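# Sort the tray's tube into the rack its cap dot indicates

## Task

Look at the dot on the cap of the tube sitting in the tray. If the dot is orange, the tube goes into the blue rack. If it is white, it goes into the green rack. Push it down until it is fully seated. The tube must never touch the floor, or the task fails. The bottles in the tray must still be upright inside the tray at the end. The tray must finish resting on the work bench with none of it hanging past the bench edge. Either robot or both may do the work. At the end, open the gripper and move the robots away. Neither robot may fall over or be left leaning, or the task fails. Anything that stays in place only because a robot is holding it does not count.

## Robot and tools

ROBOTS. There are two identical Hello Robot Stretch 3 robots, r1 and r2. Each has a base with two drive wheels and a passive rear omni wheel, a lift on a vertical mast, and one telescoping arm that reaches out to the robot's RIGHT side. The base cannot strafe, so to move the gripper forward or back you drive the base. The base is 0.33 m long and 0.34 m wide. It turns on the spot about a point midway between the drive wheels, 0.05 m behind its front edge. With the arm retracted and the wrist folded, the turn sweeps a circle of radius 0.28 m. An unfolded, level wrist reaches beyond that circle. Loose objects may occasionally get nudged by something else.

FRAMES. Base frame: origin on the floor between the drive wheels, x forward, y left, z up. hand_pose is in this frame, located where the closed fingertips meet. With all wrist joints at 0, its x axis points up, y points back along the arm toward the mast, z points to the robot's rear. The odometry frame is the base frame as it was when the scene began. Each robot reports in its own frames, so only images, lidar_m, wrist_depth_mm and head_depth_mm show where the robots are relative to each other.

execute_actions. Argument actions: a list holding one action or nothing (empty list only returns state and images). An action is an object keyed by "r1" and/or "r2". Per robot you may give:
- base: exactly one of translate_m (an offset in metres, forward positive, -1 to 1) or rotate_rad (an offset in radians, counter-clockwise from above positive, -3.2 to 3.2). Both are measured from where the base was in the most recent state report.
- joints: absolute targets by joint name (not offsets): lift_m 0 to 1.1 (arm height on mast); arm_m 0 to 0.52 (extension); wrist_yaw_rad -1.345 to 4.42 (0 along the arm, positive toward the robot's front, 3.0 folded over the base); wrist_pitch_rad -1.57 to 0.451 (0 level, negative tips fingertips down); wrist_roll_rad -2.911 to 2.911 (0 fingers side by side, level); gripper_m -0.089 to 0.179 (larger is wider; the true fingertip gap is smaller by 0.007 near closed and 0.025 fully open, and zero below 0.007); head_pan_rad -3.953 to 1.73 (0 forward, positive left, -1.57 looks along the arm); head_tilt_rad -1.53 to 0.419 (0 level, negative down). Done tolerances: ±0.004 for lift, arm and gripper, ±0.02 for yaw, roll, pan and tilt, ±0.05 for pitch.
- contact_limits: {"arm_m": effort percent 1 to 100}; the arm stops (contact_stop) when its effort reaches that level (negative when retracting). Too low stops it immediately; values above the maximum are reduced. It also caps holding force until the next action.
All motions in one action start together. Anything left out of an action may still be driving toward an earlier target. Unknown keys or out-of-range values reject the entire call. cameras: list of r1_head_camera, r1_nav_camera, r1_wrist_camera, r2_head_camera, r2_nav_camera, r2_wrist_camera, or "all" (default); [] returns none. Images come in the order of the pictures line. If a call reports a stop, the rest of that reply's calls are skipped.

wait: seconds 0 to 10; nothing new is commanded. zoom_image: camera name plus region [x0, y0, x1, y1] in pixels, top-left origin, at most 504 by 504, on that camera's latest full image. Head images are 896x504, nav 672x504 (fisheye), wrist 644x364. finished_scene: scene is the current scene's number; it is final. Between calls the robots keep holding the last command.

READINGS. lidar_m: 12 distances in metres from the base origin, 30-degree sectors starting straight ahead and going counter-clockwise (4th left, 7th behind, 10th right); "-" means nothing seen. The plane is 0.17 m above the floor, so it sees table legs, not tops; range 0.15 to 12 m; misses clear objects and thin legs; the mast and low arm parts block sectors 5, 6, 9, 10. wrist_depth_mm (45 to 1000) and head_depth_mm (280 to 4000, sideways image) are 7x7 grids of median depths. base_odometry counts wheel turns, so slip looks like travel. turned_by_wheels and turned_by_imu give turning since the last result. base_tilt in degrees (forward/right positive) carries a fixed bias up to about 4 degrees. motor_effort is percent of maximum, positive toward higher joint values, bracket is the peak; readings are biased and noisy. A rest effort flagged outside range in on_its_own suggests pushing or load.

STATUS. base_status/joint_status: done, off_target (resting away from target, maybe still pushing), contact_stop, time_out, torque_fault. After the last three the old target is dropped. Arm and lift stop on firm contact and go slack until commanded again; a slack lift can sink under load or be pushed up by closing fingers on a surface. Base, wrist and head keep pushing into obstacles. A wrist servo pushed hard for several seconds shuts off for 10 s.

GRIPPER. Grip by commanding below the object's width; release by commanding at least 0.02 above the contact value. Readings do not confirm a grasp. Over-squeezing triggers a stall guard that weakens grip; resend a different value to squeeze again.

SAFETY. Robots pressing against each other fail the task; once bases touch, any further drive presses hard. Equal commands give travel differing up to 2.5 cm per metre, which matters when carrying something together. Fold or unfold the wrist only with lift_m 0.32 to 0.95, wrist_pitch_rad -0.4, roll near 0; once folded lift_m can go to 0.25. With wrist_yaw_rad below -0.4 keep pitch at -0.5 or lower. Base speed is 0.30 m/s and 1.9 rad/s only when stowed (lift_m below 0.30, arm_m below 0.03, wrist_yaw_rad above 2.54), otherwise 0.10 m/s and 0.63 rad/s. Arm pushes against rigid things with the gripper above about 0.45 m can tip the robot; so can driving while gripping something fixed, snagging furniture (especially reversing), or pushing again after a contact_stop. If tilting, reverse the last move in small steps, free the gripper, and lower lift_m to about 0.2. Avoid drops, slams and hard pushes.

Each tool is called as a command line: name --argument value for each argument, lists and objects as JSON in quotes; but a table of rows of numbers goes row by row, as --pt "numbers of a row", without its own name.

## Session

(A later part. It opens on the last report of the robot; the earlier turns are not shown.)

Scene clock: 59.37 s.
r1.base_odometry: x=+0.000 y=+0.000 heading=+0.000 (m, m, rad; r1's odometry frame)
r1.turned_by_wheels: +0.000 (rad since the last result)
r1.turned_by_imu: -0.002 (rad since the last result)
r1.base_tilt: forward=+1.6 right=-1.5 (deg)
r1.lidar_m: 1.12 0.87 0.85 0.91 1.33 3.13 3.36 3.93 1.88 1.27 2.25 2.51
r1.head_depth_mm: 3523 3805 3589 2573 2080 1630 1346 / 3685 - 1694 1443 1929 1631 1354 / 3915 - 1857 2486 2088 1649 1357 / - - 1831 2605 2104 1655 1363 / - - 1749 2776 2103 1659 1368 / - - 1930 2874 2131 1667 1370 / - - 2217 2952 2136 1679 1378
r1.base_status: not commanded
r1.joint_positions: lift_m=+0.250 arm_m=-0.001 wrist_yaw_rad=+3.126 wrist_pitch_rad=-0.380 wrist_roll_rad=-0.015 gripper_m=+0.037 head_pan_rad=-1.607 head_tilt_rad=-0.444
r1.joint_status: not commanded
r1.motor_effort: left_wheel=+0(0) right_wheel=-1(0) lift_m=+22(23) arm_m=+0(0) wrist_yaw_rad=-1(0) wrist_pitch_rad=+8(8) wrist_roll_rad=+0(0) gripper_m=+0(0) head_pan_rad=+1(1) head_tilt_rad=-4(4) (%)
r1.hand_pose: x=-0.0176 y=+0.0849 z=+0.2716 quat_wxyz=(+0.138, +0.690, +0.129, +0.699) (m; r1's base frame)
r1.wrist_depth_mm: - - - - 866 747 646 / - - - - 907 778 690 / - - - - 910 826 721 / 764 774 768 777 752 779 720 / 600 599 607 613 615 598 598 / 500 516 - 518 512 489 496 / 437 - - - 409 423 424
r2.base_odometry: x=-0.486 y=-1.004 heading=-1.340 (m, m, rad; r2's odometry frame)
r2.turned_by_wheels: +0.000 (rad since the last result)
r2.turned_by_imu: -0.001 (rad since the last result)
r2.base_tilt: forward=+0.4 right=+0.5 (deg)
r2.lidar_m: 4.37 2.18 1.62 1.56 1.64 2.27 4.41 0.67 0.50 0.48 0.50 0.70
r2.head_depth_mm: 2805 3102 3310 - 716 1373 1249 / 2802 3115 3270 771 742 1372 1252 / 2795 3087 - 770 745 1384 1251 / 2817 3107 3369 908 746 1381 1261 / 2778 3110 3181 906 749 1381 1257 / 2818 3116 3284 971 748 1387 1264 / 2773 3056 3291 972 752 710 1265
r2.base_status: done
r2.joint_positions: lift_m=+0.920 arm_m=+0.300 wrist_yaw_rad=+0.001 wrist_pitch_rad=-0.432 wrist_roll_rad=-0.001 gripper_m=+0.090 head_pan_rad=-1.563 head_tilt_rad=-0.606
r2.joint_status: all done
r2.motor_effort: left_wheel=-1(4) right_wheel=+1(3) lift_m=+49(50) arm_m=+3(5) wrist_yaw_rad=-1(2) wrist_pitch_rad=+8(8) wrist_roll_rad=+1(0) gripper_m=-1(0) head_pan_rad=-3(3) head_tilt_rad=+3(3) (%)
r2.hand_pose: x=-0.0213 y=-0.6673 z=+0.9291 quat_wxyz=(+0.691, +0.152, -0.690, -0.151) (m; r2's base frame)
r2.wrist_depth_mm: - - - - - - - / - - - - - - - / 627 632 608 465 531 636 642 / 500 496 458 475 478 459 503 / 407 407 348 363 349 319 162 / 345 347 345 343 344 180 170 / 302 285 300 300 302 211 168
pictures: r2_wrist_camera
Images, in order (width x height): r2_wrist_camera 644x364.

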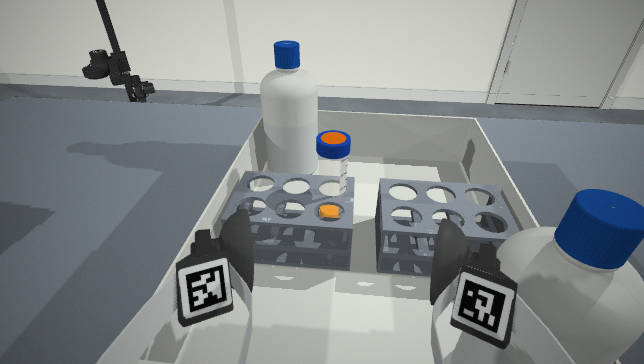

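execute_actions --actions '[{"r2":{"base":{"translate_m":0.008},"joints":{"arm_m":0.4}}}]' --cameras '["r2_wrist_camera","r2_head_camera","r1_head_camera"]'

Scene clock: 65.87 s.
r1.base_odometry: x=+0.000 y=+0.000 heading=+0.000 (m, m, rad; r1's odometry frame)
r1.turned_by_wheels: +0.000 (rad since the last result)
r1.turned_by_imu: -0.001 (rad since the last result)
r1.base_tilt: forward=+1.7 right=-1.6 (deg)
r1.lidar_m: 1.12 0.87 0.85 0.91 1.32 3.13 3.34 3.94 1.88 1.27 2.25 2.51
r1.head_depth_mm: 3504 3766 3580 2586 2079 1631 1348 / 3715 3995 1689 1433 1922 1639 1347 / 3936 - 1856 2490 2090 1644 1359 / - - 1823 2599 2102 1663 1357 / - - 1749 2785 2117 1657 1369 / - - 1928 2840 2129 1678 1375 / - - 2219 2975 2142 1674 1374
r1.base_status: not commanded
r1.joint_positions: lift_m=+0.250 arm_m=-0.001 wrist_yaw_rad=+3.126 wrist_pitch_rad=-0.380 wrist_roll_rad=-0.015 gripper_m=+0.037 head_pan_rad=-1.607 head_tilt_rad=-0.444
r1.joint_status: not commanded
r1.motor_effort: left_wheel=+0(0) right_wheel=-1(1) lift_m=+23(22) arm_m=+0(0) wrist_yaw_rad=+0(0) wrist_pitch_rad=+8(8) wrist_roll_rad=+0(0) gripper_m=+1(0) head_pan_rad=+2(2) head_tilt_rad=-4(4) (%)
r1.hand_pose: x=-0.0176 y=+0.0849 z=+0.2716 quat_wxyz=(+0.138, +0.690, +0.129, +0.699) (m; r1's base frame)
r1.wrist_depth_mm: - - - - 858 732 643 / - - - - 900 776 701 / - - - - 921 828 713 / 754 765 747 769 758 754 720 / 598 604 595 599 609 597 594 / 496 509 - 516 509 495 498 / 440 - - - 409 422 422
r2.base_odometry: x=-0.485 y=-1.012 heading=-1.340 (m, m, rad; r2's odometry frame)
r2.turned_by_wheels: +0.000 (rad since the last result)
r2.turned_by_imu: -0.001 (rad since the last result)
r2.base_tilt: forward=+0.5 right=+0.6 (deg)
r2.lidar_m: 4.35 2.18 1.62 1.57 1.63 2.27 4.43 0.67 0.50 0.48 0.50 0.70
r2.head_depth_mm: 2786 3091 3291 - 717 1408 1254 / 2806 3092 - 759 744 1378 1257 / 2798 3087 - 904 745 1377 1257 / 2810 3090 - 906 747 1374 1258 / 2811 3099 3260 920 749 1383 1262 / 2821 3096 3275 969 751 1394 1267 / 2806 3073 3325 974 752 1383 1266
r2.base_status: done
r2.joint_positions: lift_m=+0.920 arm_m=+0.400 wrist_yaw_rad=+0.001 wrist_pitch_rad=-0.432 wrist_roll_rad=-0.001 gripper_m=+0.090 head_pan_rad=-1.563 head_tilt_rad=-0.606
r2.joint_status: all done
r2.motor_effort: left_wheel=-1(4) right_wheel=+0(4) lift_m=+50(50) arm_m=+3(2) wrist_yaw_rad=-1(1) wrist_pitch_rad=+9(8) wrist_roll_rad=+0(0) gripper_m=+0(0) head_pan_rad=-3(3) head_tilt_rad=+3(3) (%)
r2.hand_pose: x=-0.0213 y=-0.7673 z=+0.9291 quat_wxyz=(+0.691, +0.152, -0.690, -0.151) (m; r2's base frame)
r2.wrist_depth_mm: - - - - - - - / - - - - - - - / 617 627 596 431 - - - / 496 494 458 384 449 437 501 / 406 404 391 380 405 392 414 / 344 343 279 288 323 289 337 / 302 259 281 268 270 257 240
pictures: r1_head_camera (sideways: a quarter turn clockwise sets it upright), r2_head_camera (sideways: a quarter turn clockwise sets it upright), r2_wrist_camera
Images, in order (width x height): r1_head_camera 896x504, r2_head_camera 896x504, r2_wrist_camera 644x364.

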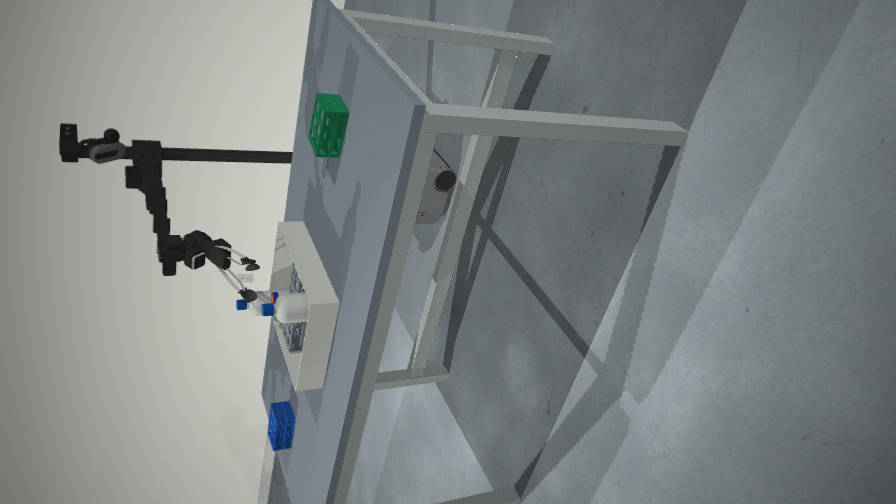

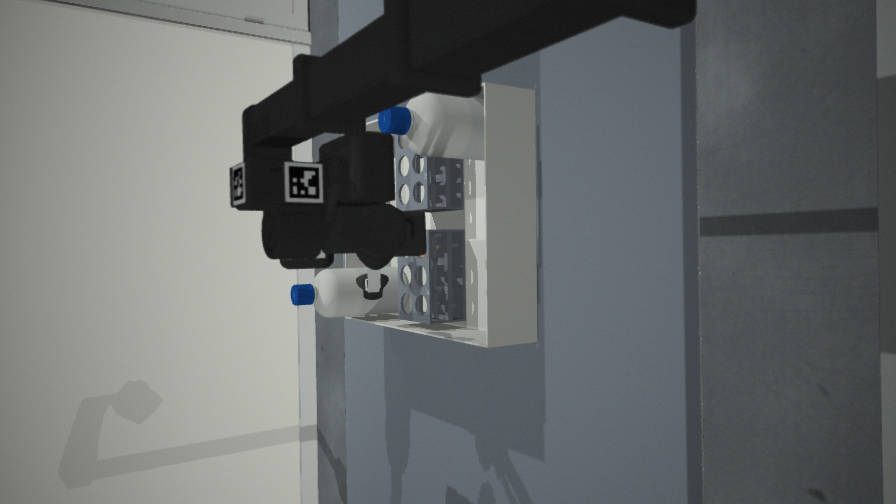

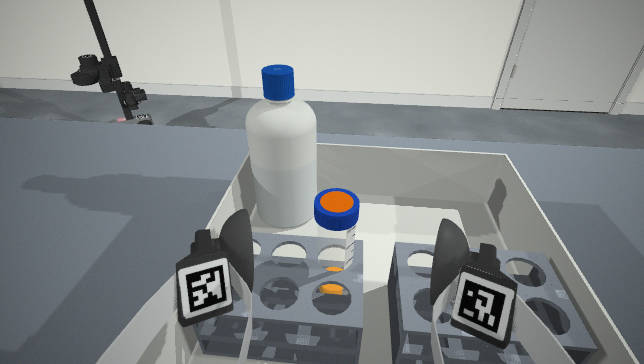

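execute_actions --actions '[{"r2":{"base":{"translate_m":0.004},"joints":{"arm_m":0.46,"lift_m":0.89,"gripper_m":0.075}}}]' --cameras '["r2_wrist_camera","r1_head_camera"]'

zoom_image --camera "r1_head_camera" --region '[180,200,360,400]'

Scene clock: 71.90 s.
r1.base_odometry: x=+0.000 y=+0.000 heading=+0.000 (m, m, rad; r1's odometry frame)
r1.turned_by_wheels: +0.000 (rad since the last result)
r1.turned_by_imu: -0.001 (rad since the last result)
r1.base_tilt: forward=+1.7 right=-1.4 (deg)
r1.lidar_m: 1.12 0.87 0.85 0.91 1.32 3.12 3.33 3.95 1.88 1.27 2.25 2.51
r1.head_depth_mm: 3527 3714 3587 2551 2078 1629 1350 / 3692 - 1683 1442 1926 1643 1357 / 3997 - 1864 2476 2097 1649 1351 / - - 1832 2596 2114 1656 1361 / - - 1738 2767 2125 1664 1368 / - - 1939 2852 2140 1668 1375 / - - 2217 2978 2144 1678 1379
r1.base_status: not commanded
r1.joint_positions: lift_m=+0.250 arm_m=-0.001 wrist_yaw_rad=+3.126 wrist_pitch_rad=-0.380 wrist_roll_rad=-0.015 gripper_m=+0.037 head_pan_rad=-1.607 head_tilt_rad=-0.444
r1.joint_status: not commanded
r1.motor_effort: left_wheel=+0(0) right_wheel=-1(1) lift_m=+22(23) arm_m=+0(0) wrist_yaw_rad=+0(0) wrist_pitch_rad=+8(8) wrist_roll_rad=+0(0) gripper_m=+0(0) head_pan_rad=+1(1) head_tilt_rad=-4(4) (%)
r1.hand_pose: x=-0.0176 y=+0.0849 z=+0.2716 quat_wxyz=(+0.138, +0.690, +0.129, +0.699) (m; r1's base frame)
r1.wrist_depth_mm: - - - 998 838 736 652 / - - - - 905 781 697 / - - - - 946 823 721 / 774 751 761 752 750 760 724 / 606 606 596 600 602 608 597 / 497 518 - 523 518 496 497 / 438 - - - 411 419 423
r2.base_odometry: x=-0.484 y=-1.016 heading=-1.340 (m, m, rad; r2's odometry frame)
r2.turned_by_wheels: +0.000 (rad since the last result)
r2.turned_by_imu: -0.001 (rad since the last result)
r2.base_tilt: forward=+0.4 right=+0.6 (deg)
r2.lidar_m: 4.35 2.19 1.62 1.57 1.64 2.27 4.44 0.67 0.50 0.48 0.50 0.70
r2.head_depth_mm: 2786 3091 3298 - - 1375 1256 / 2819 3130 3362 760 743 1374 1252 / 2780 3106 - 920 742 1380 1254 / 2785 3103 3310 907 745 1381 1254 / 2772 3109 3180 926 748 1380 1261 / 2810 3122 3285 970 749 1388 1264 / 2803 3128 3294 973 753 1390 1263
r2.base_status: done
r2.joint_positions: lift_m=+0.890 arm_m=+0.460 wrist_yaw_rad=+0.001 wrist_pitch_rad=-0.432 wrist_roll_rad=-0.001 gripper_m=+0.075 head_pan_rad=-1.563 head_tilt_rad=-0.606
r2.joint_status: all done
r2.motor_effort: left_wheel=+0(2) right_wheel=+1(5) lift_m=+23(42) arm_m=+3(3) wrist_yaw_rad=-2(1) wrist_pitch_rad=+8(8) wrist_roll_rad=+1(1) gripper_m=+0(62) head_pan_rad=-4(3) head_tilt_rad=+4(3) (%)
r2.hand_pose: x=-0.0213 y=-0.8273 z=+0.9001 quat_wxyz=(+0.691, +0.152, -0.690, -0.151) (m; r2's base frame)
r2.wrist_depth_mm: - - - - - - - / - - - - - - - / 561 565 294 363 - - - / 444 445 332 368 374 356 449 / 366 366 309 202 365 352 305 / 309 305 - 245 310 299 240 / 268 239 229 216 224 209 204
pictures: r1_head_camera (sideways: a quarter turn clockwise sets it upright), r2_wrist_camera
Images, in order (width x height): r1_head_camera 896x504, r2_wrist_camera 644x364.

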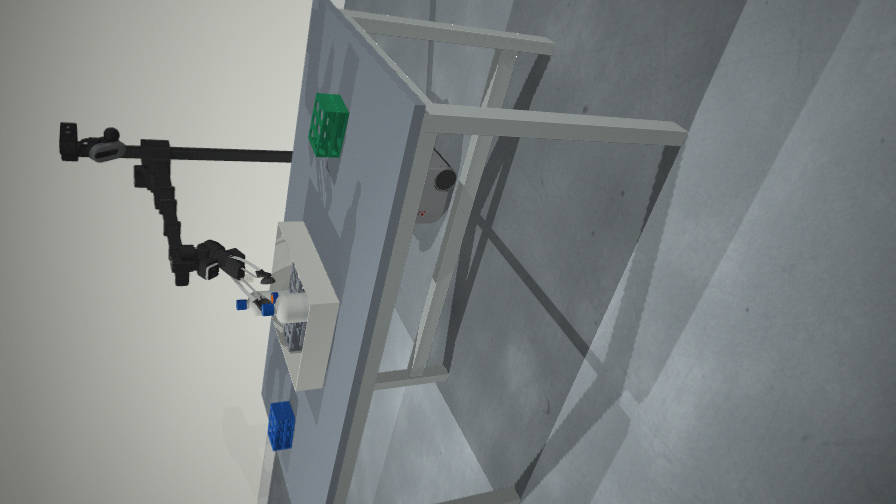

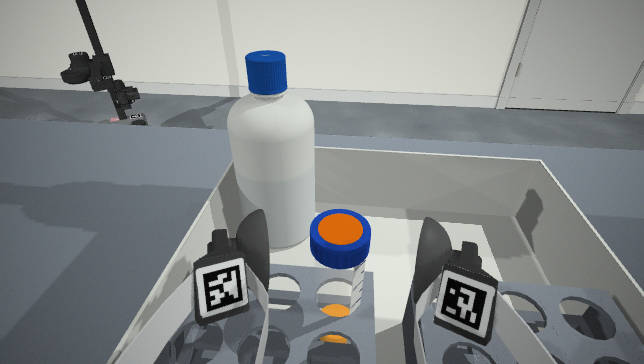

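Region (180, 200, 360, 400) of r1_head_camera's 896x504 image, scaled by 2.520, with more detail than that image has; it fills the left 454 columns of this view, and the rest is white.

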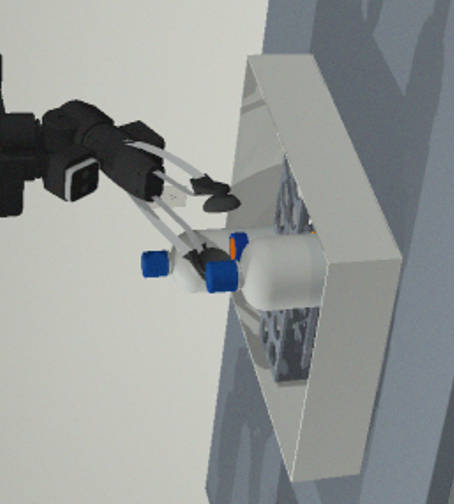

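execute_actions --actions '[{"r2":{"joints":{"arm_m":0.503,"lift_m":0.865}}}]' --cameras '["r2_wrist_camera"]'

Scene clock: 77.67 s.
r1.base_odometry: x=+0.000 y=+0.000 heading=+0.000 (m, m, rad; r1's odometry frame)
r1.turned_by_wheels: +0.000 (rad since the last result)
r1.turned_by_imu: -0.001 (rad since the last result)
r1.base_tilt: forward=+1.7 right=-1.6 (deg)
r1.lidar_m: 1.12 0.87 0.85 0.91 1.33 3.13 3.33 3.95 1.88 1.27 2.25 2.51
r1.head_depth_mm: 3500 3762 3622 2580 2079 1628 1351 / 3698 3981 1694 1438 1930 1642 1353 / 3931 - 1868 2474 2094 1655 1358 / - - 1825 2604 2116 1658 1360 / - - 1745 2756 2126 1657 1371 / - - 1939 2845 2132 1674 1374 / - - 2215 2959 2147 1671 1379
r1.base_status: not commanded
r1.joint_positions: lift_m=+0.250 arm_m=-0.001 wrist_yaw_rad=+3.126 wrist_pitch_rad=-0.380 wrist_roll_rad=-0.015 gripper_m=+0.037 head_pan_rad=-1.607 head_tilt_rad=-0.444
r1.joint_status: not commanded
r1.motor_effort: left_wheel=+0(0) right_wheel=+0(0) lift_m=+22(23) arm_m=+0(0) wrist_yaw_rad=+0(0) wrist_pitch_rad=+8(8) wrist_roll_rad=+0(0) gripper_m=+0(0) head_pan_rad=+2(2) head_tilt_rad=-4(4) (%)
r1.hand_pose: x=-0.0176 y=+0.0849 z=+0.2716 quat_wxyz=(+0.138, +0.690, +0.129, +0.699) (m; r1's base frame)
r1.wrist_depth_mm: - - - - 884 711 667 / - - - - 915 779 676 / - - - - 947 802 735 / 764 747 768 748 762 777 724 / 596 592 599 592 614 589 598 / 492 506 - 528 513 496 493 / 432 - - - 412 425 419
r2.base_odometry: x=-0.484 y=-1.016 heading=-1.340 (m, m, rad; r2's odometry frame)
r2.turned_by_wheels: +0.000 (rad since the last result)
r2.turned_by_imu: -0.001 (rad since the last result)
r2.base_tilt: forward=+0.5 right=+0.6 (deg)
r2.lidar_m: 4.36 2.19 1.62 1.57 1.63 2.26 4.44 0.67 0.50 0.48 0.50 0.70
r2.head_depth_mm: 2792 3138 3321 997 - 1403 1249 / 2811 3095 3281 760 720 1370 1258 / 2817 3111 - 918 746 1381 1255 / 2791 3116 3291 908 747 1384 1260 / 2788 3125 3217 925 748 1377 1259 / 2794 3097 3322 969 752 1388 1260 / 2802 3106 3290 971 754 710 1262
r2.base_status: not commanded
r2.joint_positions: lift_m=+0.865 arm_m=+0.503 wrist_yaw_rad=+0.001 wrist_pitch_rad=-0.432 wrist_roll_rad=-0.001 gripper_m=+0.075 head_pan_rad=-1.563 head_tilt_rad=-0.606
r2.joint_status: all done
r2.motor_effort: left_wheel=+0(2) right_wheel=+1(1) lift_m=+23(22) arm_m=+3(4) wrist_yaw_rad=-1(2) wrist_pitch_rad=+8(8) wrist_roll_rad=+0(0) gripper_m=-1(0) head_pan_rad=-3(3) head_tilt_rad=+4(4) (%)
r2.hand_pose: x=-0.0213 y=-0.8703 z=+0.8751 quat_wxyz=(+0.691, +0.152, -0.690, -0.151) (m; r2's base frame)
r2.wrist_depth_mm: - - - - - - - / - - 225 - - - - / 509 506 222 481 - - - / 399 402 250 316 321 311 373 / 326 319 271 276 328 328 270 / 280 221 - 137 268 277 253 / 243 176 208 196 199 204 199
pictures: r2_wrist_camera
Images, in order (width x height): r2_wrist_camera 644x364.

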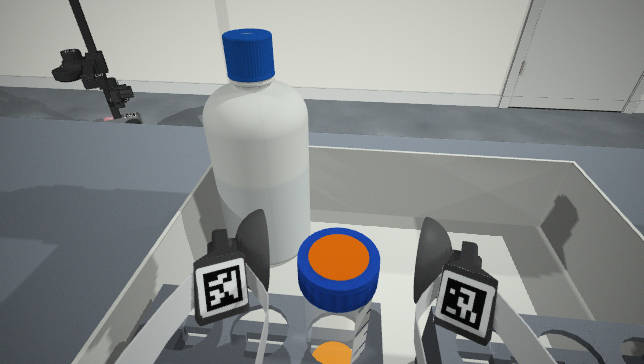

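Lower slightly, retract slightly.

execute_actions --actions '[{"r2":{"joints":{"arm_m":0.497,"lift_m":0.853}}}]' --cameras '["r2_wrist_camera"]'

execute_actions --actions '[{"r2":{"joints":{"gripper_m":0.02}}}]' --cameras '["r2_wrist_camera"]'

execute_actions --actions '[{"r2":{"joints":{"lift_m":0.97}}}]' --cameras '["r2_wrist_camera","r1_head_camera"]'

Scene clock: 82.43 s.
r1.base_odometry: x=+0.000 y=+0.000 heading=+0.000 (m, m, rad; r1's odometry frame)
r1.turned_by_wheels: +0.000 (rad since the last result)
r1.turned_by_imu: -0.001 (rad since the last result)
r1.base_tilt: forward=+1.6 right=-1.5 (deg)
r1.lidar_m: 1.12 0.87 0.85 0.91 1.32 3.13 3.35 3.96 1.88 1.27 2.25 2.51
r1.head_depth_mm: 3531 3778 3579 2562 2068 1633 1344 / 3692 3997 1696 1437 1919 1636 1354 / 3906 - 1855 2463 2089 1651 1357 / - - 1838 2616 2106 1660 1362 / - - 1755 2762 2119 1668 1368 / - - 1942 2851 2129 1662 1372 / - - 2216 2975 2145 1674 1378
r1.base_status: not commanded
r1.joint_positions: lift_m=+0.250 arm_m=-0.001 wrist_yaw_rad=+3.126 wrist_pitch_rad=-0.380 wrist_roll_rad=-0.015 gripper_m=+0.037 head_pan_rad=-1.607 head_tilt_rad=-0.444
r1.joint_status: not commanded
r1.motor_effort: left_wheel=+0(0) right_wheel=-1(0) lift_m=+23(22) arm_m=+0(0) wrist_yaw_rad=+0(0) wrist_pitch_rad=+8(7) wrist_roll_rad=+0(0) gripper_m=+0(0) head_pan_rad=+2(2) head_tilt_rad=-4(3) (%)
r1.hand_pose: x=-0.0176 y=+0.0849 z=+0.2716 quat_wxyz=(+0.138, +0.690, +0.129, +0.699) (m; r1's base frame)
r1.wrist_depth_mm: - - - 985 847 739 661 / - - - - 914 801 703 / - - - - 936 818 718 / 739 743 755 747 751 760 716 / 608 601 594 599 604 597 599 / 502 511 - 517 512 495 487 / 434 - - - 409 426 423
r2.base_odometry: x=-0.484 y=-1.016 heading=-1.340 (m, m, rad; r2's odometry frame)
r2.turned_by_wheels: +0.000 (rad since the last result)
r2.turned_by_imu: -0.001 (rad since the last result)
r2.base_tilt: forward=+0.4 right=+0.5 (deg)
r2.lidar_m: 4.35 2.19 1.62 1.57 1.63 2.26 4.44 0.67 0.50 0.48 0.50 0.70
r2.head_depth_mm: 2792 3078 3290 995 - - 1226 / 2806 3094 3359 - 720 1377 1251 / 2841 3088 - 907 745 1372 1252 / 2771 3112 3328 906 746 1381 1258 / 2815 3094 3169 924 750 1380 1258 / 2790 3101 3287 971 751 1384 1260 / 2803 3091 3295 973 753 711 1269
r2.base_status: not commanded
r2.joint_positions: lift_m=+0.853 arm_m=+0.497 wrist_yaw_rad=+0.001 wrist_pitch_rad=-0.432 wrist_roll_rad=-0.001 gripper_m=+0.075 head_pan_rad=-1.563 head_tilt_rad=-0.606
r2.joint_status: all done
r2.motor_effort: left_wheel=+0(0) right_wheel=+1(1) lift_m=+23(23) arm_m=-4(4) wrist_yaw_rad=-1(2) wrist_pitch_rad=+8(8) wrist_roll_rad=+0(0) gripper_m=+0(1) head_pan_rad=-3(3) head_tilt_rad=+3(4) (%)
r2.hand_pose: x=-0.0213 y=-0.8649 z=+0.8631 quat_wxyz=(+0.691, +0.152, -0.690, -0.151) (m; r2's base frame)
r2.wrist_depth_mm: - - - - - - - / - - 223 - - - - / 483 484 229 311 484 - - / 377 378 253 292 328 317 292 / 312 289 276 139 308 311 257 / 264 193 - 187 258 262 239 / 224 166 164 164 199 174 187
pictures: r2_wrist_camera
Images, in order (width x height): r2_wrist_camera 644x364.

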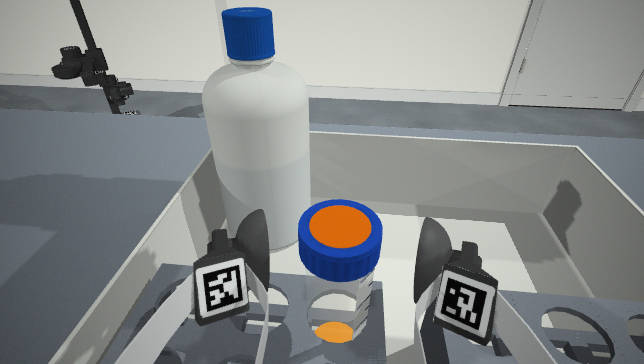

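Scene clock: 83.47 s.
r1.base_odometry: x=+0.000 y=+0.000 heading=+0.000 (m, m, rad; r1's odometry frame)
r1.turned_by_wheels: +0.000 (rad since the last result)
r1.turned_by_imu: +0.000 (rad since the last result)
r1.base_tilt: forward=+1.7 right=-1.5 (deg)
r1.lidar_m: 1.12 0.87 0.85 0.91 1.32 3.12 3.33 3.95 1.88 1.27 2.25 2.51
r1.head_depth_mm: 3550 3809 3624 2575 2076 1630 1352 / 3708 3994 1691 1436 1933 1647 1349 / 3927 - 1857 2465 2082 1651 1357 / - - 1821 2598 2124 1655 1363 / - - 1745 2778 2127 1662 1365 / - - 1935 2831 2110 1669 1370 / - - 2220 2956 2143 1683 1370
r1.base_status: not commanded
r1.joint_positions: lift_m=+0.250 arm_m=-0.001 wrist_yaw_rad=+3.126 wrist_pitch_rad=-0.380 wrist_roll_rad=-0.015 gripper_m=+0.037 head_pan_rad=-1.607 head_tilt_rad=-0.444
r1.joint_status: not commanded
r1.motor_effort: left_wheel=+0(0) right_wheel=+0(0) lift_m=+22(23) arm_m=+0(0) wrist_yaw_rad=-1(0) wrist_pitch_rad=+8(8) wrist_roll_rad=-1(0) gripper_m=+0(0) head_pan_rad=+1(2) head_tilt_rad=-4(4) (%)
r1.hand_pose: x=-0.0176 y=+0.0849 z=+0.2716 quat_wxyz=(+0.138, +0.690, +0.129, +0.699) (m; r1's base frame)
r1.wrist_depth_mm: - - - - 830 724 656 / - - - - 897 787 697 / - - - - 961 829 724 / 739 757 765 748 765 751 707 / 597 606 598 595 607 597 596 / 490 510 - 519 511 501 492 / 436 - - - 404 427 425
r2.base_odometry: x=-0.484 y=-1.016 heading=-1.340 (m, m, rad; r2's odometry frame)
r2.turned_by_wheels: +0.000 (rad since the last result)
r2.turned_by_imu: +0.000 (rad since the last result)
r2.base_tilt: forward=+0.4 right=+0.5 (deg)
r2.lidar_m: 4.34 2.18 1.62 1.57 1.63 2.27 4.43 0.67 0.50 0.48 0.50 0.70
r2.head_depth_mm: 2804 3115 3277 996 - - 1225 / 2780 3127 3338 - 720 1377 1256 / 2795 3125 - 909 743 1375 1261 / 2793 3094 3302 906 748 1374 1257 / 2789 3107 3200 924 745 1382 1263 / 2801 3113 3317 976 750 1387 1264 / 2811 3110 3302 975 753 711 1269
r2.base_status: not commanded
r2.joint_positions: lift_m=+0.853 arm_m=+0.497 wrist_yaw_rad=+0.001 wrist_pitch_rad=-0.432 wrist_roll_rad=-0.001 gripper_m=+0.020 head_pan_rad=-1.563 head_tilt_rad=-0.606
r2.joint_status: all done
r2.motor_effort: left_wheel=-1(0) right_wheel=+1(1) lift_m=+23(23) arm_m=-4(4) wrist_yaw_rad=-1(1) wrist_pitch_rad=+8(8) wrist_roll_rad=+1(0) gripper_m=-8(83) head_pan_rad=-3(3) head_tilt_rad=+3(4) (%)
r2.hand_pose: x=-0.0213 y=-0.8649 z=+0.8631 quat_wxyz=(+0.691, +0.152, -0.690, -0.151) (m; r2's base frame)
r2.wrist_depth_mm: - - - - - - - / - - 222 - - - - / 484 481 229 313 481 - - / 373 378 252 287 328 316 293 / 311 290 278 132 310 310 256 / 265 193 254 179 - 263 240 / 224 166 164 164 206 174 187
pictures: r2_wrist_camera
Images, in order (width x height): r2_wrist_camera 644x364.

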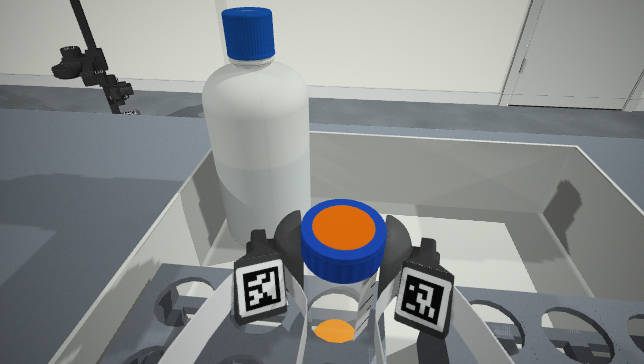

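Scene clock: 85.37 s.
r1.base_odometry: x=+0.000 y=+0.000 heading=+0.000 (m, m, rad; r1's odometry frame)
r1.turned_by_wheels: +0.000 (rad since the last result)
r1.turned_by_imu: -0.001 (rad since the last result)
r1.base_tilt: forward=+1.7 right=-1.6 (deg)
r1.lidar_m: 1.12 0.87 0.85 0.91 1.33 3.13 3.34 3.95 1.88 1.28 2.24 2.51
r1.head_depth_mm: 3508 3759 3608 2577 2067 1638 1347 / 3706 3972 1702 1436 1933 1636 1357 / 3913 - 1858 2473 2089 1646 1361 / - - 1829 2618 2107 1651 1368 / - - 1744 2758 2127 1663 1369 / - - 1922 2854 2126 1676 1373 / - - 2213 2962 2131 1679 1381
r1.base_status: not commanded
r1.joint_positions: lift_m=+0.250 arm_m=-0.001 wrist_yaw_rad=+3.126 wrist_pitch_rad=-0.380 wrist_roll_rad=-0.015 gripper_m=+0.037 head_pan_rad=-1.607 head_tilt_rad=-0.444
r1.joint_status: not commanded
r1.motor_effort: left_wheel=+0(0) right_wheel=-1(0) lift_m=+21(23) arm_m=+0(0) wrist_yaw_rad=+0(0) wrist_pitch_rad=+8(8) wrist_roll_rad=+0(0) gripper_m=+0(0) head_pan_rad=+1(1) head_tilt_rad=-4(4) (%)
r1.hand_pose: x=-0.0176 y=+0.0849 z=+0.2716 quat_wxyz=(+0.138, +0.690, +0.129, +0.699) (m; r1's base frame)
r1.wrist_depth_mm: - - - - 836 739 654 / - - - - 923 782 675 / - - - - 905 804 723 / 758 766 751 742 758 774 717 / 610 597 595 607 605 595 590 / 492 511 - 523 514 498 497 / 434 - - - 409 418 416
r2.base_odometry: x=-0.484 y=-1.016 heading=-1.340 (m, m, rad; r2's odometry frame)
r2.turned_by_wheels: +0.000 (rad since the last result)
r2.turned_by_imu: +0.000 (rad since the last result)
r2.base_tilt: forward=+0.4 right=+0.5 (deg)
r2.lidar_m: 4.36 2.18 1.62 1.57 1.64 2.26 4.43 0.67 0.50 0.48 0.50 0.70
r2.head_depth_mm: 2817 3063 - 918 739 1378 1254 / 2824 3009 3152 758 743 1377 1251 / 2813 - 3165 918 745 1377 1255 / 2812 3000 1087 907 746 1380 1262 / 2804 3112 3198 925 748 1383 1256 / 2819 3140 3282 973 749 1387 1259 / 2794 3084 3287 974 752 711 1269
r2.base_status: not commanded
r2.joint_positions: lift_m=+0.970 arm_m=+0.497 wrist_yaw_rad=+0.001 wrist_pitch_rad=-0.432 wrist_roll_rad=-0.001 gripper_m=+0.020 head_pan_rad=-1.563 head_tilt_rad=-0.606
r2.joint_status: all done
r2.motor_effort: left_wheel=-1(1) right_wheel=+1(1) lift_m=+50(52) arm_m=-4(4) wrist_yaw_rad=-1(1) wrist_pitch_rad=+9(8) wrist_roll_rad=+0(1) gripper_m=-9(8) head_pan_rad=-3(3) head_tilt_rad=+4(4) (%)
r2.hand_pose: x=-0.0213 y=-0.8648 z=+0.9790 quat_wxyz=(+0.691, +0.152, -0.690, -0.152) (m; r2's base frame)
r2.wrist_depth_mm: - - - - - - - / - - - - - - - / - - - - - - - / 585 590 554 - - - - / 479 476 448 132 490 483 483 / 404 411 413 343 - 381 410 / 354 350 340 337 344 339 347
pictures: r1_head_camera (sideways: a quarter turn clockwise sets it upright), r2_wrist_camera
Images, in order (width x height): r1_head_camera 896x504, r2_wrist_camera 644x364.

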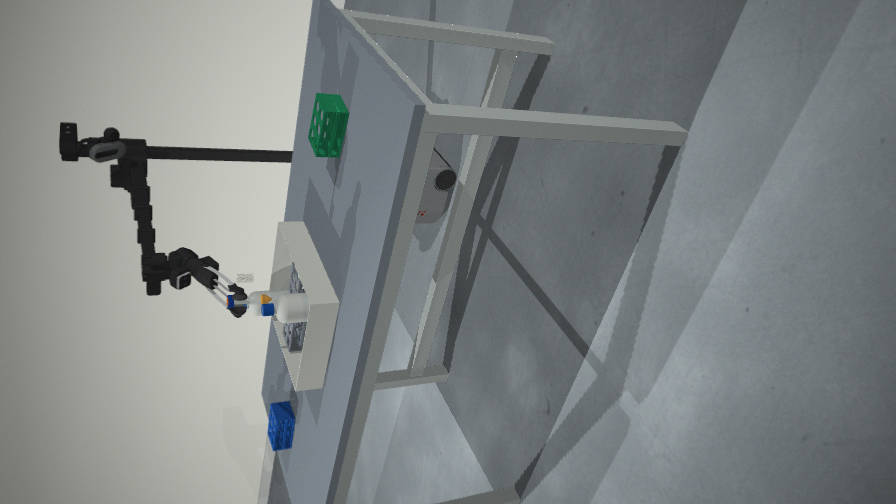

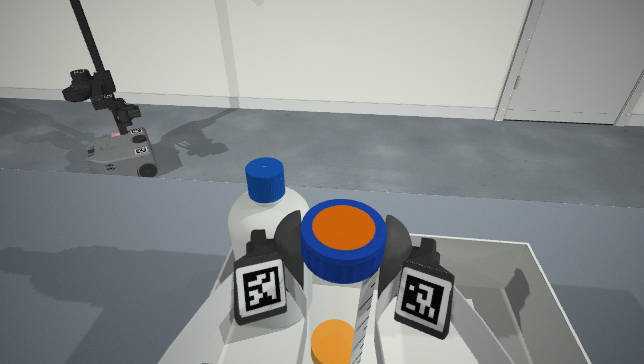

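execute_actions --actions '[{"r2":{"base":{"translate_m":-0.57},"joints":{"lift_m":0.99}}}]' --cameras '[]'

execute_actions --actions '[{"r2":{"joints":{"lift_m":0.95,"arm_m":0.36,"head_pan_rad":-1.75}}}]' --cameras '["r2_wrist_camera","r2_head_camera","r1_head_camera"]'

Scene clock: 96.10 s.
r1.base_odometry: x=+0.000 y=+0.000 heading=+0.000 (m, m, rad; r1's odometry frame)
r1.turned_by_wheels: +0.000 (rad since the last result)
r1.turned_by_imu: -0.003 (rad since the last result)
r1.base_tilt: forward=+1.7 right=-1.5 (deg)
r1.lidar_m: 1.12 0.87 0.85 0.91 1.32 3.14 3.34 3.97 1.88 1.27 2.25 2.51
r1.head_depth_mm: 3520 3771 3580 2576 2062 1636 1353 / 3712 - 1692 1436 1938 1643 1352 / 3892 - 1866 2462 2095 1643 1358 / - - 1827 2593 2111 1654 1367 / - - 1754 2771 2110 1659 1368 / - - 1928 2868 2141 1671 1372 / - - 2224 2952 2152 1676 1373
r1.base_status: not commanded
r1.joint_positions: lift_m=+0.250 arm_m=-0.001 wrist_yaw_rad=+3.126 wrist_pitch_rad=-0.380 wrist_roll_rad=-0.015 gripper_m=+0.037 head_pan_rad=-1.607 head_tilt_rad=-0.444
r1.joint_status: not commanded
r1.motor_effort: left_wheel=+0(0) right_wheel=+0(1) lift_m=+22(22) arm_m=+0(0) wrist_yaw_rad=+0(0) wrist_pitch_rad=+8(8) wrist_roll_rad=+0(0) gripper_m=+0(0) head_pan_rad=+2(2) head_tilt_rad=-4(3) (%)
r1.hand_pose: x=-0.0176 y=+0.0849 z=+0.2716 quat_wxyz=(+0.138, +0.690, +0.129, +0.699) (m; r1's base frame)
r1.wrist_depth_mm: - - - 988 839 730 660 / - - - - 908 783 689 / - - - - 920 820 734 / 749 765 748 765 765 765 712 / 607 608 589 601 604 606 590 / 488 514 - 522 507 493 493 / 432 - - - 406 422 418
r2.base_odometry: x=-0.614 y=-0.461 heading=-1.340 (m, m, rad; r2's odometry frame)
r2.turned_by_wheels: +0.000 (rad since the last result)
r2.turned_by_imu: +0.002 (rad since the last result)
r2.base_tilt: forward=+0.4 right=+0.5 (deg)
r2.lidar_m: 4.92 2.20 1.63 1.58 1.65 2.29 3.86 4.03 0.48 0.47 0.49 0.68
r2.head_depth_mm: 2790 2995 - 2237 1710 657 1250 / 2756 - 3131 961 742 658 906 / 2794 - 3117 957 745 659 1261 / 2800 3011 1220 911 746 662 1259 / 2793 3062 3272 968 747 662 1258 / 2828 3047 3278 972 752 664 1264 / 2767 3081 3276 975 753 667 1265
r2.base_status: done
r2.joint_positions: lift_m=+0.990 arm_m=+0.497 wrist_yaw_rad=+0.001 wrist_pitch_rad=-0.433 wrist_roll_rad=-0.001 gripper_m=+0.020 head_pan_rad=-1.563 head_tilt_rad=-0.606
r2.joint_status: all done
r2.motor_effort: left_wheel=+0(4) right_wheel=+1(3) lift_m=+49(52) arm_m=-4(4) wrist_yaw_rad=-1(2) wrist_pitch_rad=+8(8) wrist_roll_rad=+0(0) gripper_m=-8(8) head_pan_rad=-4(4) head_tilt_rad=+3(3) (%)
r2.hand_pose: x=-0.0213 y=-0.8648 z=+0.9989 quat_wxyz=(+0.691, +0.152, -0.690, -0.152) (m; r2's base frame)
r2.wrist_depth_mm: - - - - - - - / - - - - - - - / - - - - - - - / - - - - - - - / 507 512 509 133 512 - - / 422 436 445 409 - 445 - / 376 375 365 356 363 378 -
pictures: none
No camera images: the call's "cameras" was empty. Leave "cameras" out to get every camera's image.

Scene clock: 98.37 s.
r1.base_odometry: x=+0.000 y=+0.000 heading=+0.000 (m, m, rad; r1's odometry frame)
r1.turned_by_wheels: +0.000 (rad since the last result)
r1.turned_by_imu: -0.001 (rad since the last result)
r1.base_tilt: forward=+1.6 right=-1.5 (deg)
r1.lidar_m: 1.12 0.87 0.85 0.91 1.33 3.13 3.36 3.98 1.88 1.27 2.26 2.51
r1.head_depth_mm: 3511 3734 3586 2568 2072 1633 1350 / 3725 3996 1685 1436 1933 1637 1353 / 3936 - 1853 2496 2097 1649 1361 / - - 1827 2604 2111 1654 1363 / - - 1754 2760 2123 1661 1366 / - - 1927 2846 2129 1661 1373 / - - 2222 2955 2150 1671 1375
r1.base_status: not commanded
r1.joint_positions: lift_m=+0.250 arm_m=-0.001 wrist_yaw_rad=+3.126 wrist_pitch_rad=-0.380 wrist_roll_rad=-0.015 gripper_m=+0.037 head_pan_rad=-1.607 head_tilt_rad=-0.444
r1.joint_status: not commanded
r1.motor_effort: left_wheel=+0(0) right_wheel=+0(0) lift_m=+22(23) arm_m=+0(0) wrist_yaw_rad=+0(1) wrist_pitch_rad=+8(8) wrist_roll_rad=+0(1) gripper_m=+0(0) head_pan_rad=+1(2) head_tilt_rad=-4(4) (%)
r1.hand_pose: x=-0.0176 y=+0.0849 z=+0.2716 quat_wxyz=(+0.138, +0.690, +0.129, +0.699) (m; r1's base frame)
r1.wrist_depth_mm: - - - - 841 744 644 / - - - - 912 784 685 / - - - - 962 818 729 / 745 782 752 742 754 758 721 / 594 598 603 605 610 593 598 / 494 506 - 518 512 495 499 / 437 - - - 410 419 425
r2.base_odometry: x=-0.614 y=-0.461 heading=-1.340 (m, m, rad; r2's odometry frame)
r2.turned_by_wheels: +0.000 (rad since the last result)
r2.turned_by_imu: +0.000 (rad since the last result)
r2.base_tilt: forward=+0.4 right=+0.5 (deg)
r2.lidar_m: 4.93 2.19 1.63 1.58 1.65 2.29 3.87 4.03 0.49 0.47 0.49 0.68
r2.head_depth_mm: 2997 3355 3321 - - 1432 1254 / 2915 3219 3503 - 744 1417 1258 / 2886 3177 - 924 746 736 982 / 2819 3084 - 965 748 1380 1259 / 2773 3026 - 893 749 663 1257 / 2744 3016 3179 919 749 647 1263 / 2714 2939 3213 973 752 631 1260
r2.base_status: not commanded
r2.joint_positions: lift_m=+0.950 arm_m=+0.360 wrist_yaw_rad=+0.001 wrist_pitch_rad=-0.433 wrist_roll_rad=-0.001 gripper_m=+0.020 head_pan_rad=-1.743 head_tilt_rad=-0.606
r2.joint_status: all done
r2.motor_effort: left_wheel=-1(0) right_wheel=+1(1) lift_m=+24(41) arm_m=-4(4) wrist_yaw_rad=-1(1) wrist_pitch_rad=+9(9) wrist_roll_rad=+0(1) gripper_m=-9(9) head_pan_rad=-3(19) head_tilt_rad=+3(3) (%)
r2.hand_pose: x=-0.0213 y=-0.7278 z=+0.9598 quat_wxyz=(+0.691, +0.153, -0.690, -0.152) (m; r2's base frame)
r2.wrist_depth_mm: - - - - - - - / - - - - - - - / 697 - - - - - - / 480 547 551 550 552 - - / 437 450 452 133 453 474 - / 385 385 399 293 - 384 - / 334 336 316 272 318 338 -
pictures: r1_head_camera (sideways: a quarter turn clockwise sets it upright), r2_head_camera (sideways: a quarter turn clockwise sets it upright), r2_wrist_camera
Images, in order (width x height): r1_head_camera 896x504, r2_head_camera 896x504, r2_wrist_camera 644x364.

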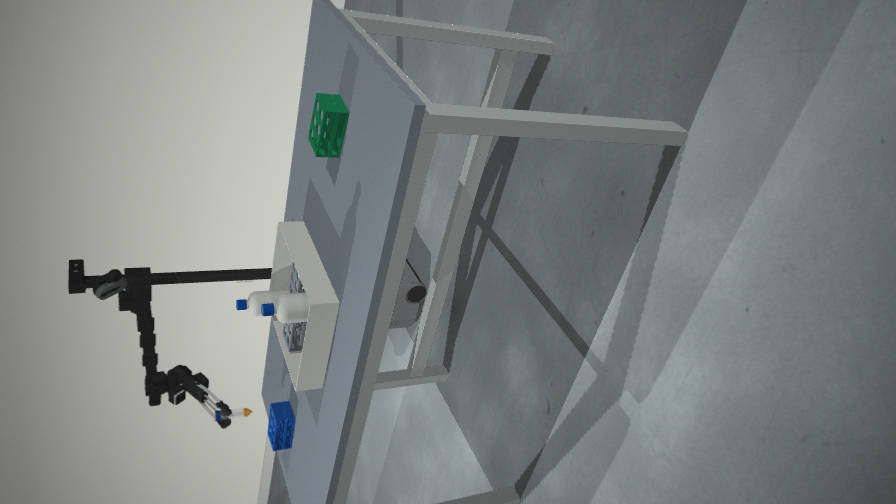

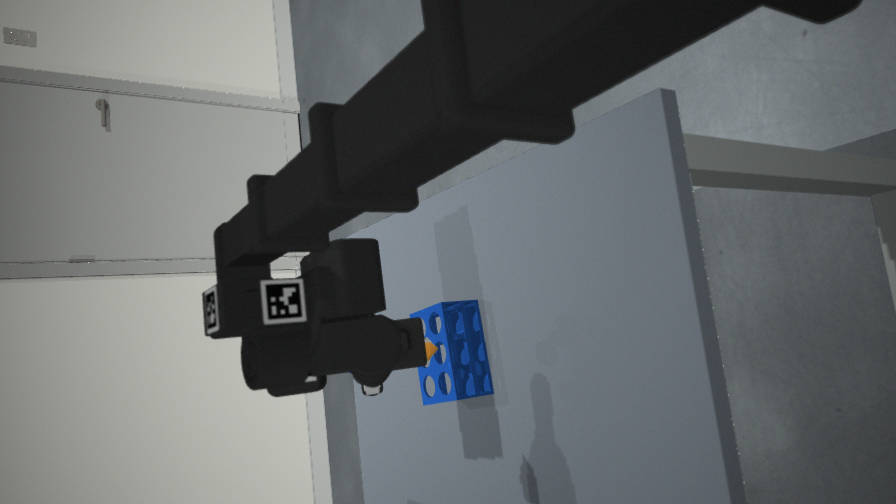

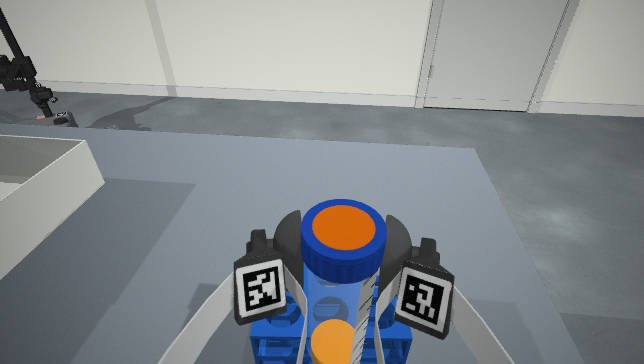

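execute_actions --actions '[{"r2":{"joints":{"lift_m":0.925,"arm_m":0.43}}}]' --cameras '["r2_wrist_camera","r2_head_camera","r1_head_camera"]'

zoom_image --camera "r2_head_camera" --region '[340,270,520,430]'

zoom_image --camera "r1_head_camera" --region '[200,380,320,470]'

Scene clock: 109.07 s.
r1.base_odometry: x=+0.000 y=+0.000 heading=+0.000 (m, m, rad; r1's odometry frame)
r1.turned_by_wheels: +0.000 (rad since the last result)
r1.turned_by_imu: -0.001 (rad since the last result)
r1.base_tilt: forward=+1.7 right=-1.5 (deg)
r1.lidar_m: 1.12 0.87 0.85 0.91 1.33 3.12 3.34 3.95 1.88 1.27 2.25 2.51
r1.head_depth_mm: 3509 3765 3593 2584 2077 1631 1351 / 3680 - 1685 1439 1927 1642 1354 / 3923 - 1856 2477 2097 1645 1358 / - - 1837 2603 2107 1656 1363 / - - 1753 2751 2116 1664 1369 / - - 1939 2836 2114 1671 1372 / - - 2206 2962 2141 1668 1378
r1.base_status: not commanded
r1.joint_positions: lift_m=+0.250 arm_m=-0.001 wrist_yaw_rad=+3.126 wrist_pitch_rad=-0.380 wrist_roll_rad=-0.015 gripper_m=+0.037 head_pan_rad=-1.607 head_tilt_rad=-0.444
r1.joint_status: not commanded
r1.motor_effort: left_wheel=+0(0) right_wheel=-1(1) lift_m=+22(22) arm_m=+0(0) wrist_yaw_rad=+0(0) wrist_pitch_rad=+8(8) wrist_roll_rad=+0(0) gripper_m=+0(0) head_pan_rad=+1(2) head_tilt_rad=-4(4) (%)
r1.hand_pose: x=-0.0176 y=+0.0849 z=+0.2716 quat_wxyz=(+0.138, +0.690, +0.129, +0.699) (m; r1's base frame)
r1.wrist_depth_mm: - - - 991 811 739 654 / - - - - 891 791 689 / - - - - 918 827 712 / 766 766 771 771 758 755 715 / 589 600 597 597 609 592 600 / 497 512 - 531 512 494 492 / 432 - - - 405 417 419
r2.base_odometry: x=-0.614 y=-0.461 heading=-1.340 (m, m, rad; r2's odometry frame)
r2.turned_by_wheels: +0.000 (rad since the last result)
r2.turned_by_imu: -0.001 (rad since the last result)
r2.base_tilt: forward=+0.4 right=+0.5 (deg)
r2.lidar_m: 4.92 2.19 1.63 1.58 1.65 2.29 3.86 4.03 0.48 0.47 0.49 0.68
r2.head_depth_mm: 2999 3326 3355 2465 - - 1252 / 2941 3247 3350 - - 1410 1254 / 2858 3185 3435 887 744 736 984 / 2830 3078 1218 969 747 1372 1255 / 2790 3033 - 894 748 662 1260 / 2757 3006 3191 933 748 646 1263 / 2689 2964 3197 974 751 632 1269
r2.base_status: not commanded
r2.joint_positions: lift_m=+0.925 arm_m=+0.430 wrist_yaw_rad=+0.001 wrist_pitch_rad=-0.433 wrist_roll_rad=-0.001 gripper_m=+0.020 head_pan_rad=-1.743 head_tilt_rad=-0.606
r2.joint_status: all done
r2.motor_effort: left_wheel=-1(0) right_wheel=+1(1) lift_m=+23(24) arm_m=+3(4) wrist_yaw_rad=-2(2) wrist_pitch_rad=+9(9) wrist_roll_rad=+0(0) gripper_m=-9(9) head_pan_rad=-3(3) head_tilt_rad=+4(4) (%)
r2.hand_pose: x=-0.0213 y=-0.7971 z=+0.9348 quat_wxyz=(+0.691, +0.153, -0.690, -0.152) (m; r2's base frame)
r2.wrist_depth_mm: - - - - - - - / - - - - - - - / - - - - - - - / 450 509 505 505 506 - - / 411 415 419 133 419 416 - / 353 352 364 264 - 355 - / 306 306 282 230 288 308 -
pictures: r1_head_camera (sideways: a quarter turn clockwise sets it upright), r2_head_camera (sideways: a quarter turn clockwise sets it upright), r2_wrist_camera
Images, in order (width x height): r1_head_camera 896x504, r2_head_camera 896x504, r2_wrist_camera 644x364.

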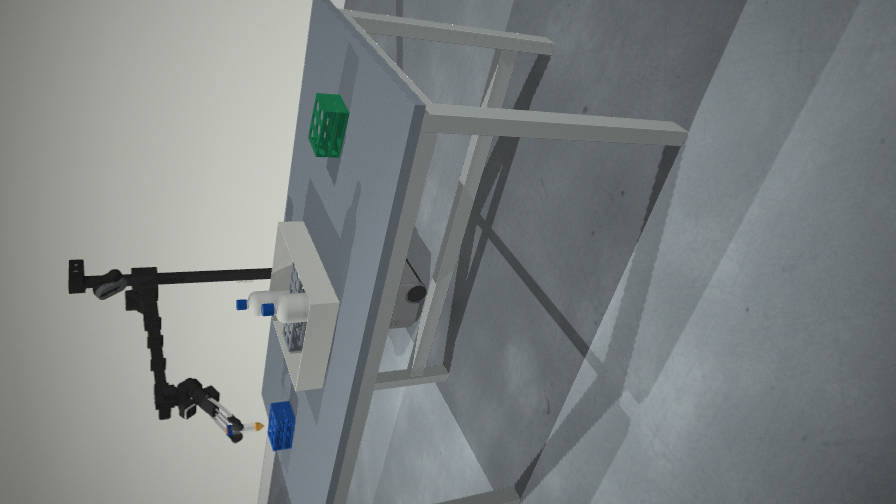

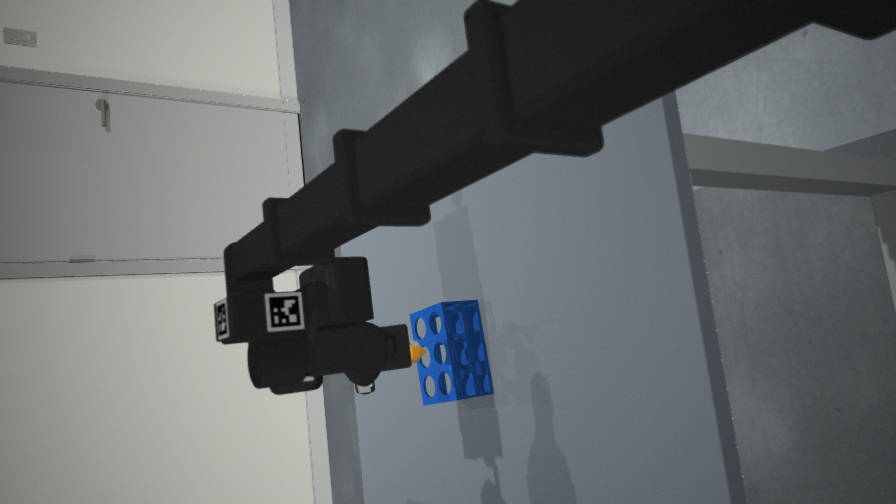

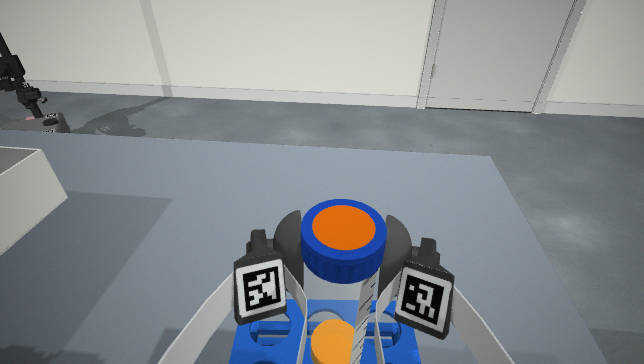

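Region (340, 270, 520, 430) of r2_head_camera's 896x504 image, scaled by 2.800, with more detail than that image has.

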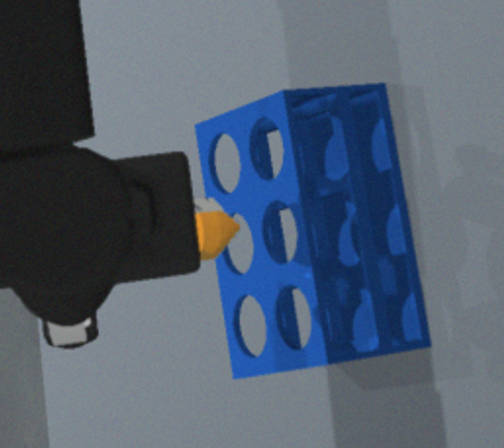

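Region (200, 380, 320, 470) of r1_head_camera's 896x504 image, scaled by 4.200, with more detail than that image has; it fills the top 378 rows of this view, and the rest is white.

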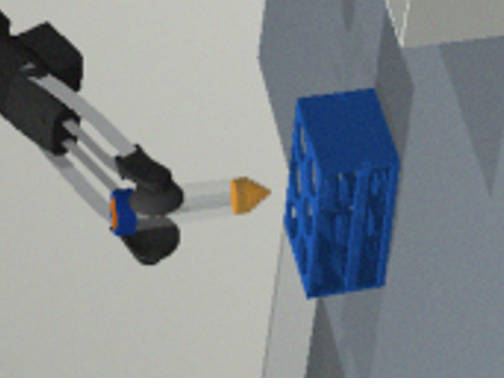

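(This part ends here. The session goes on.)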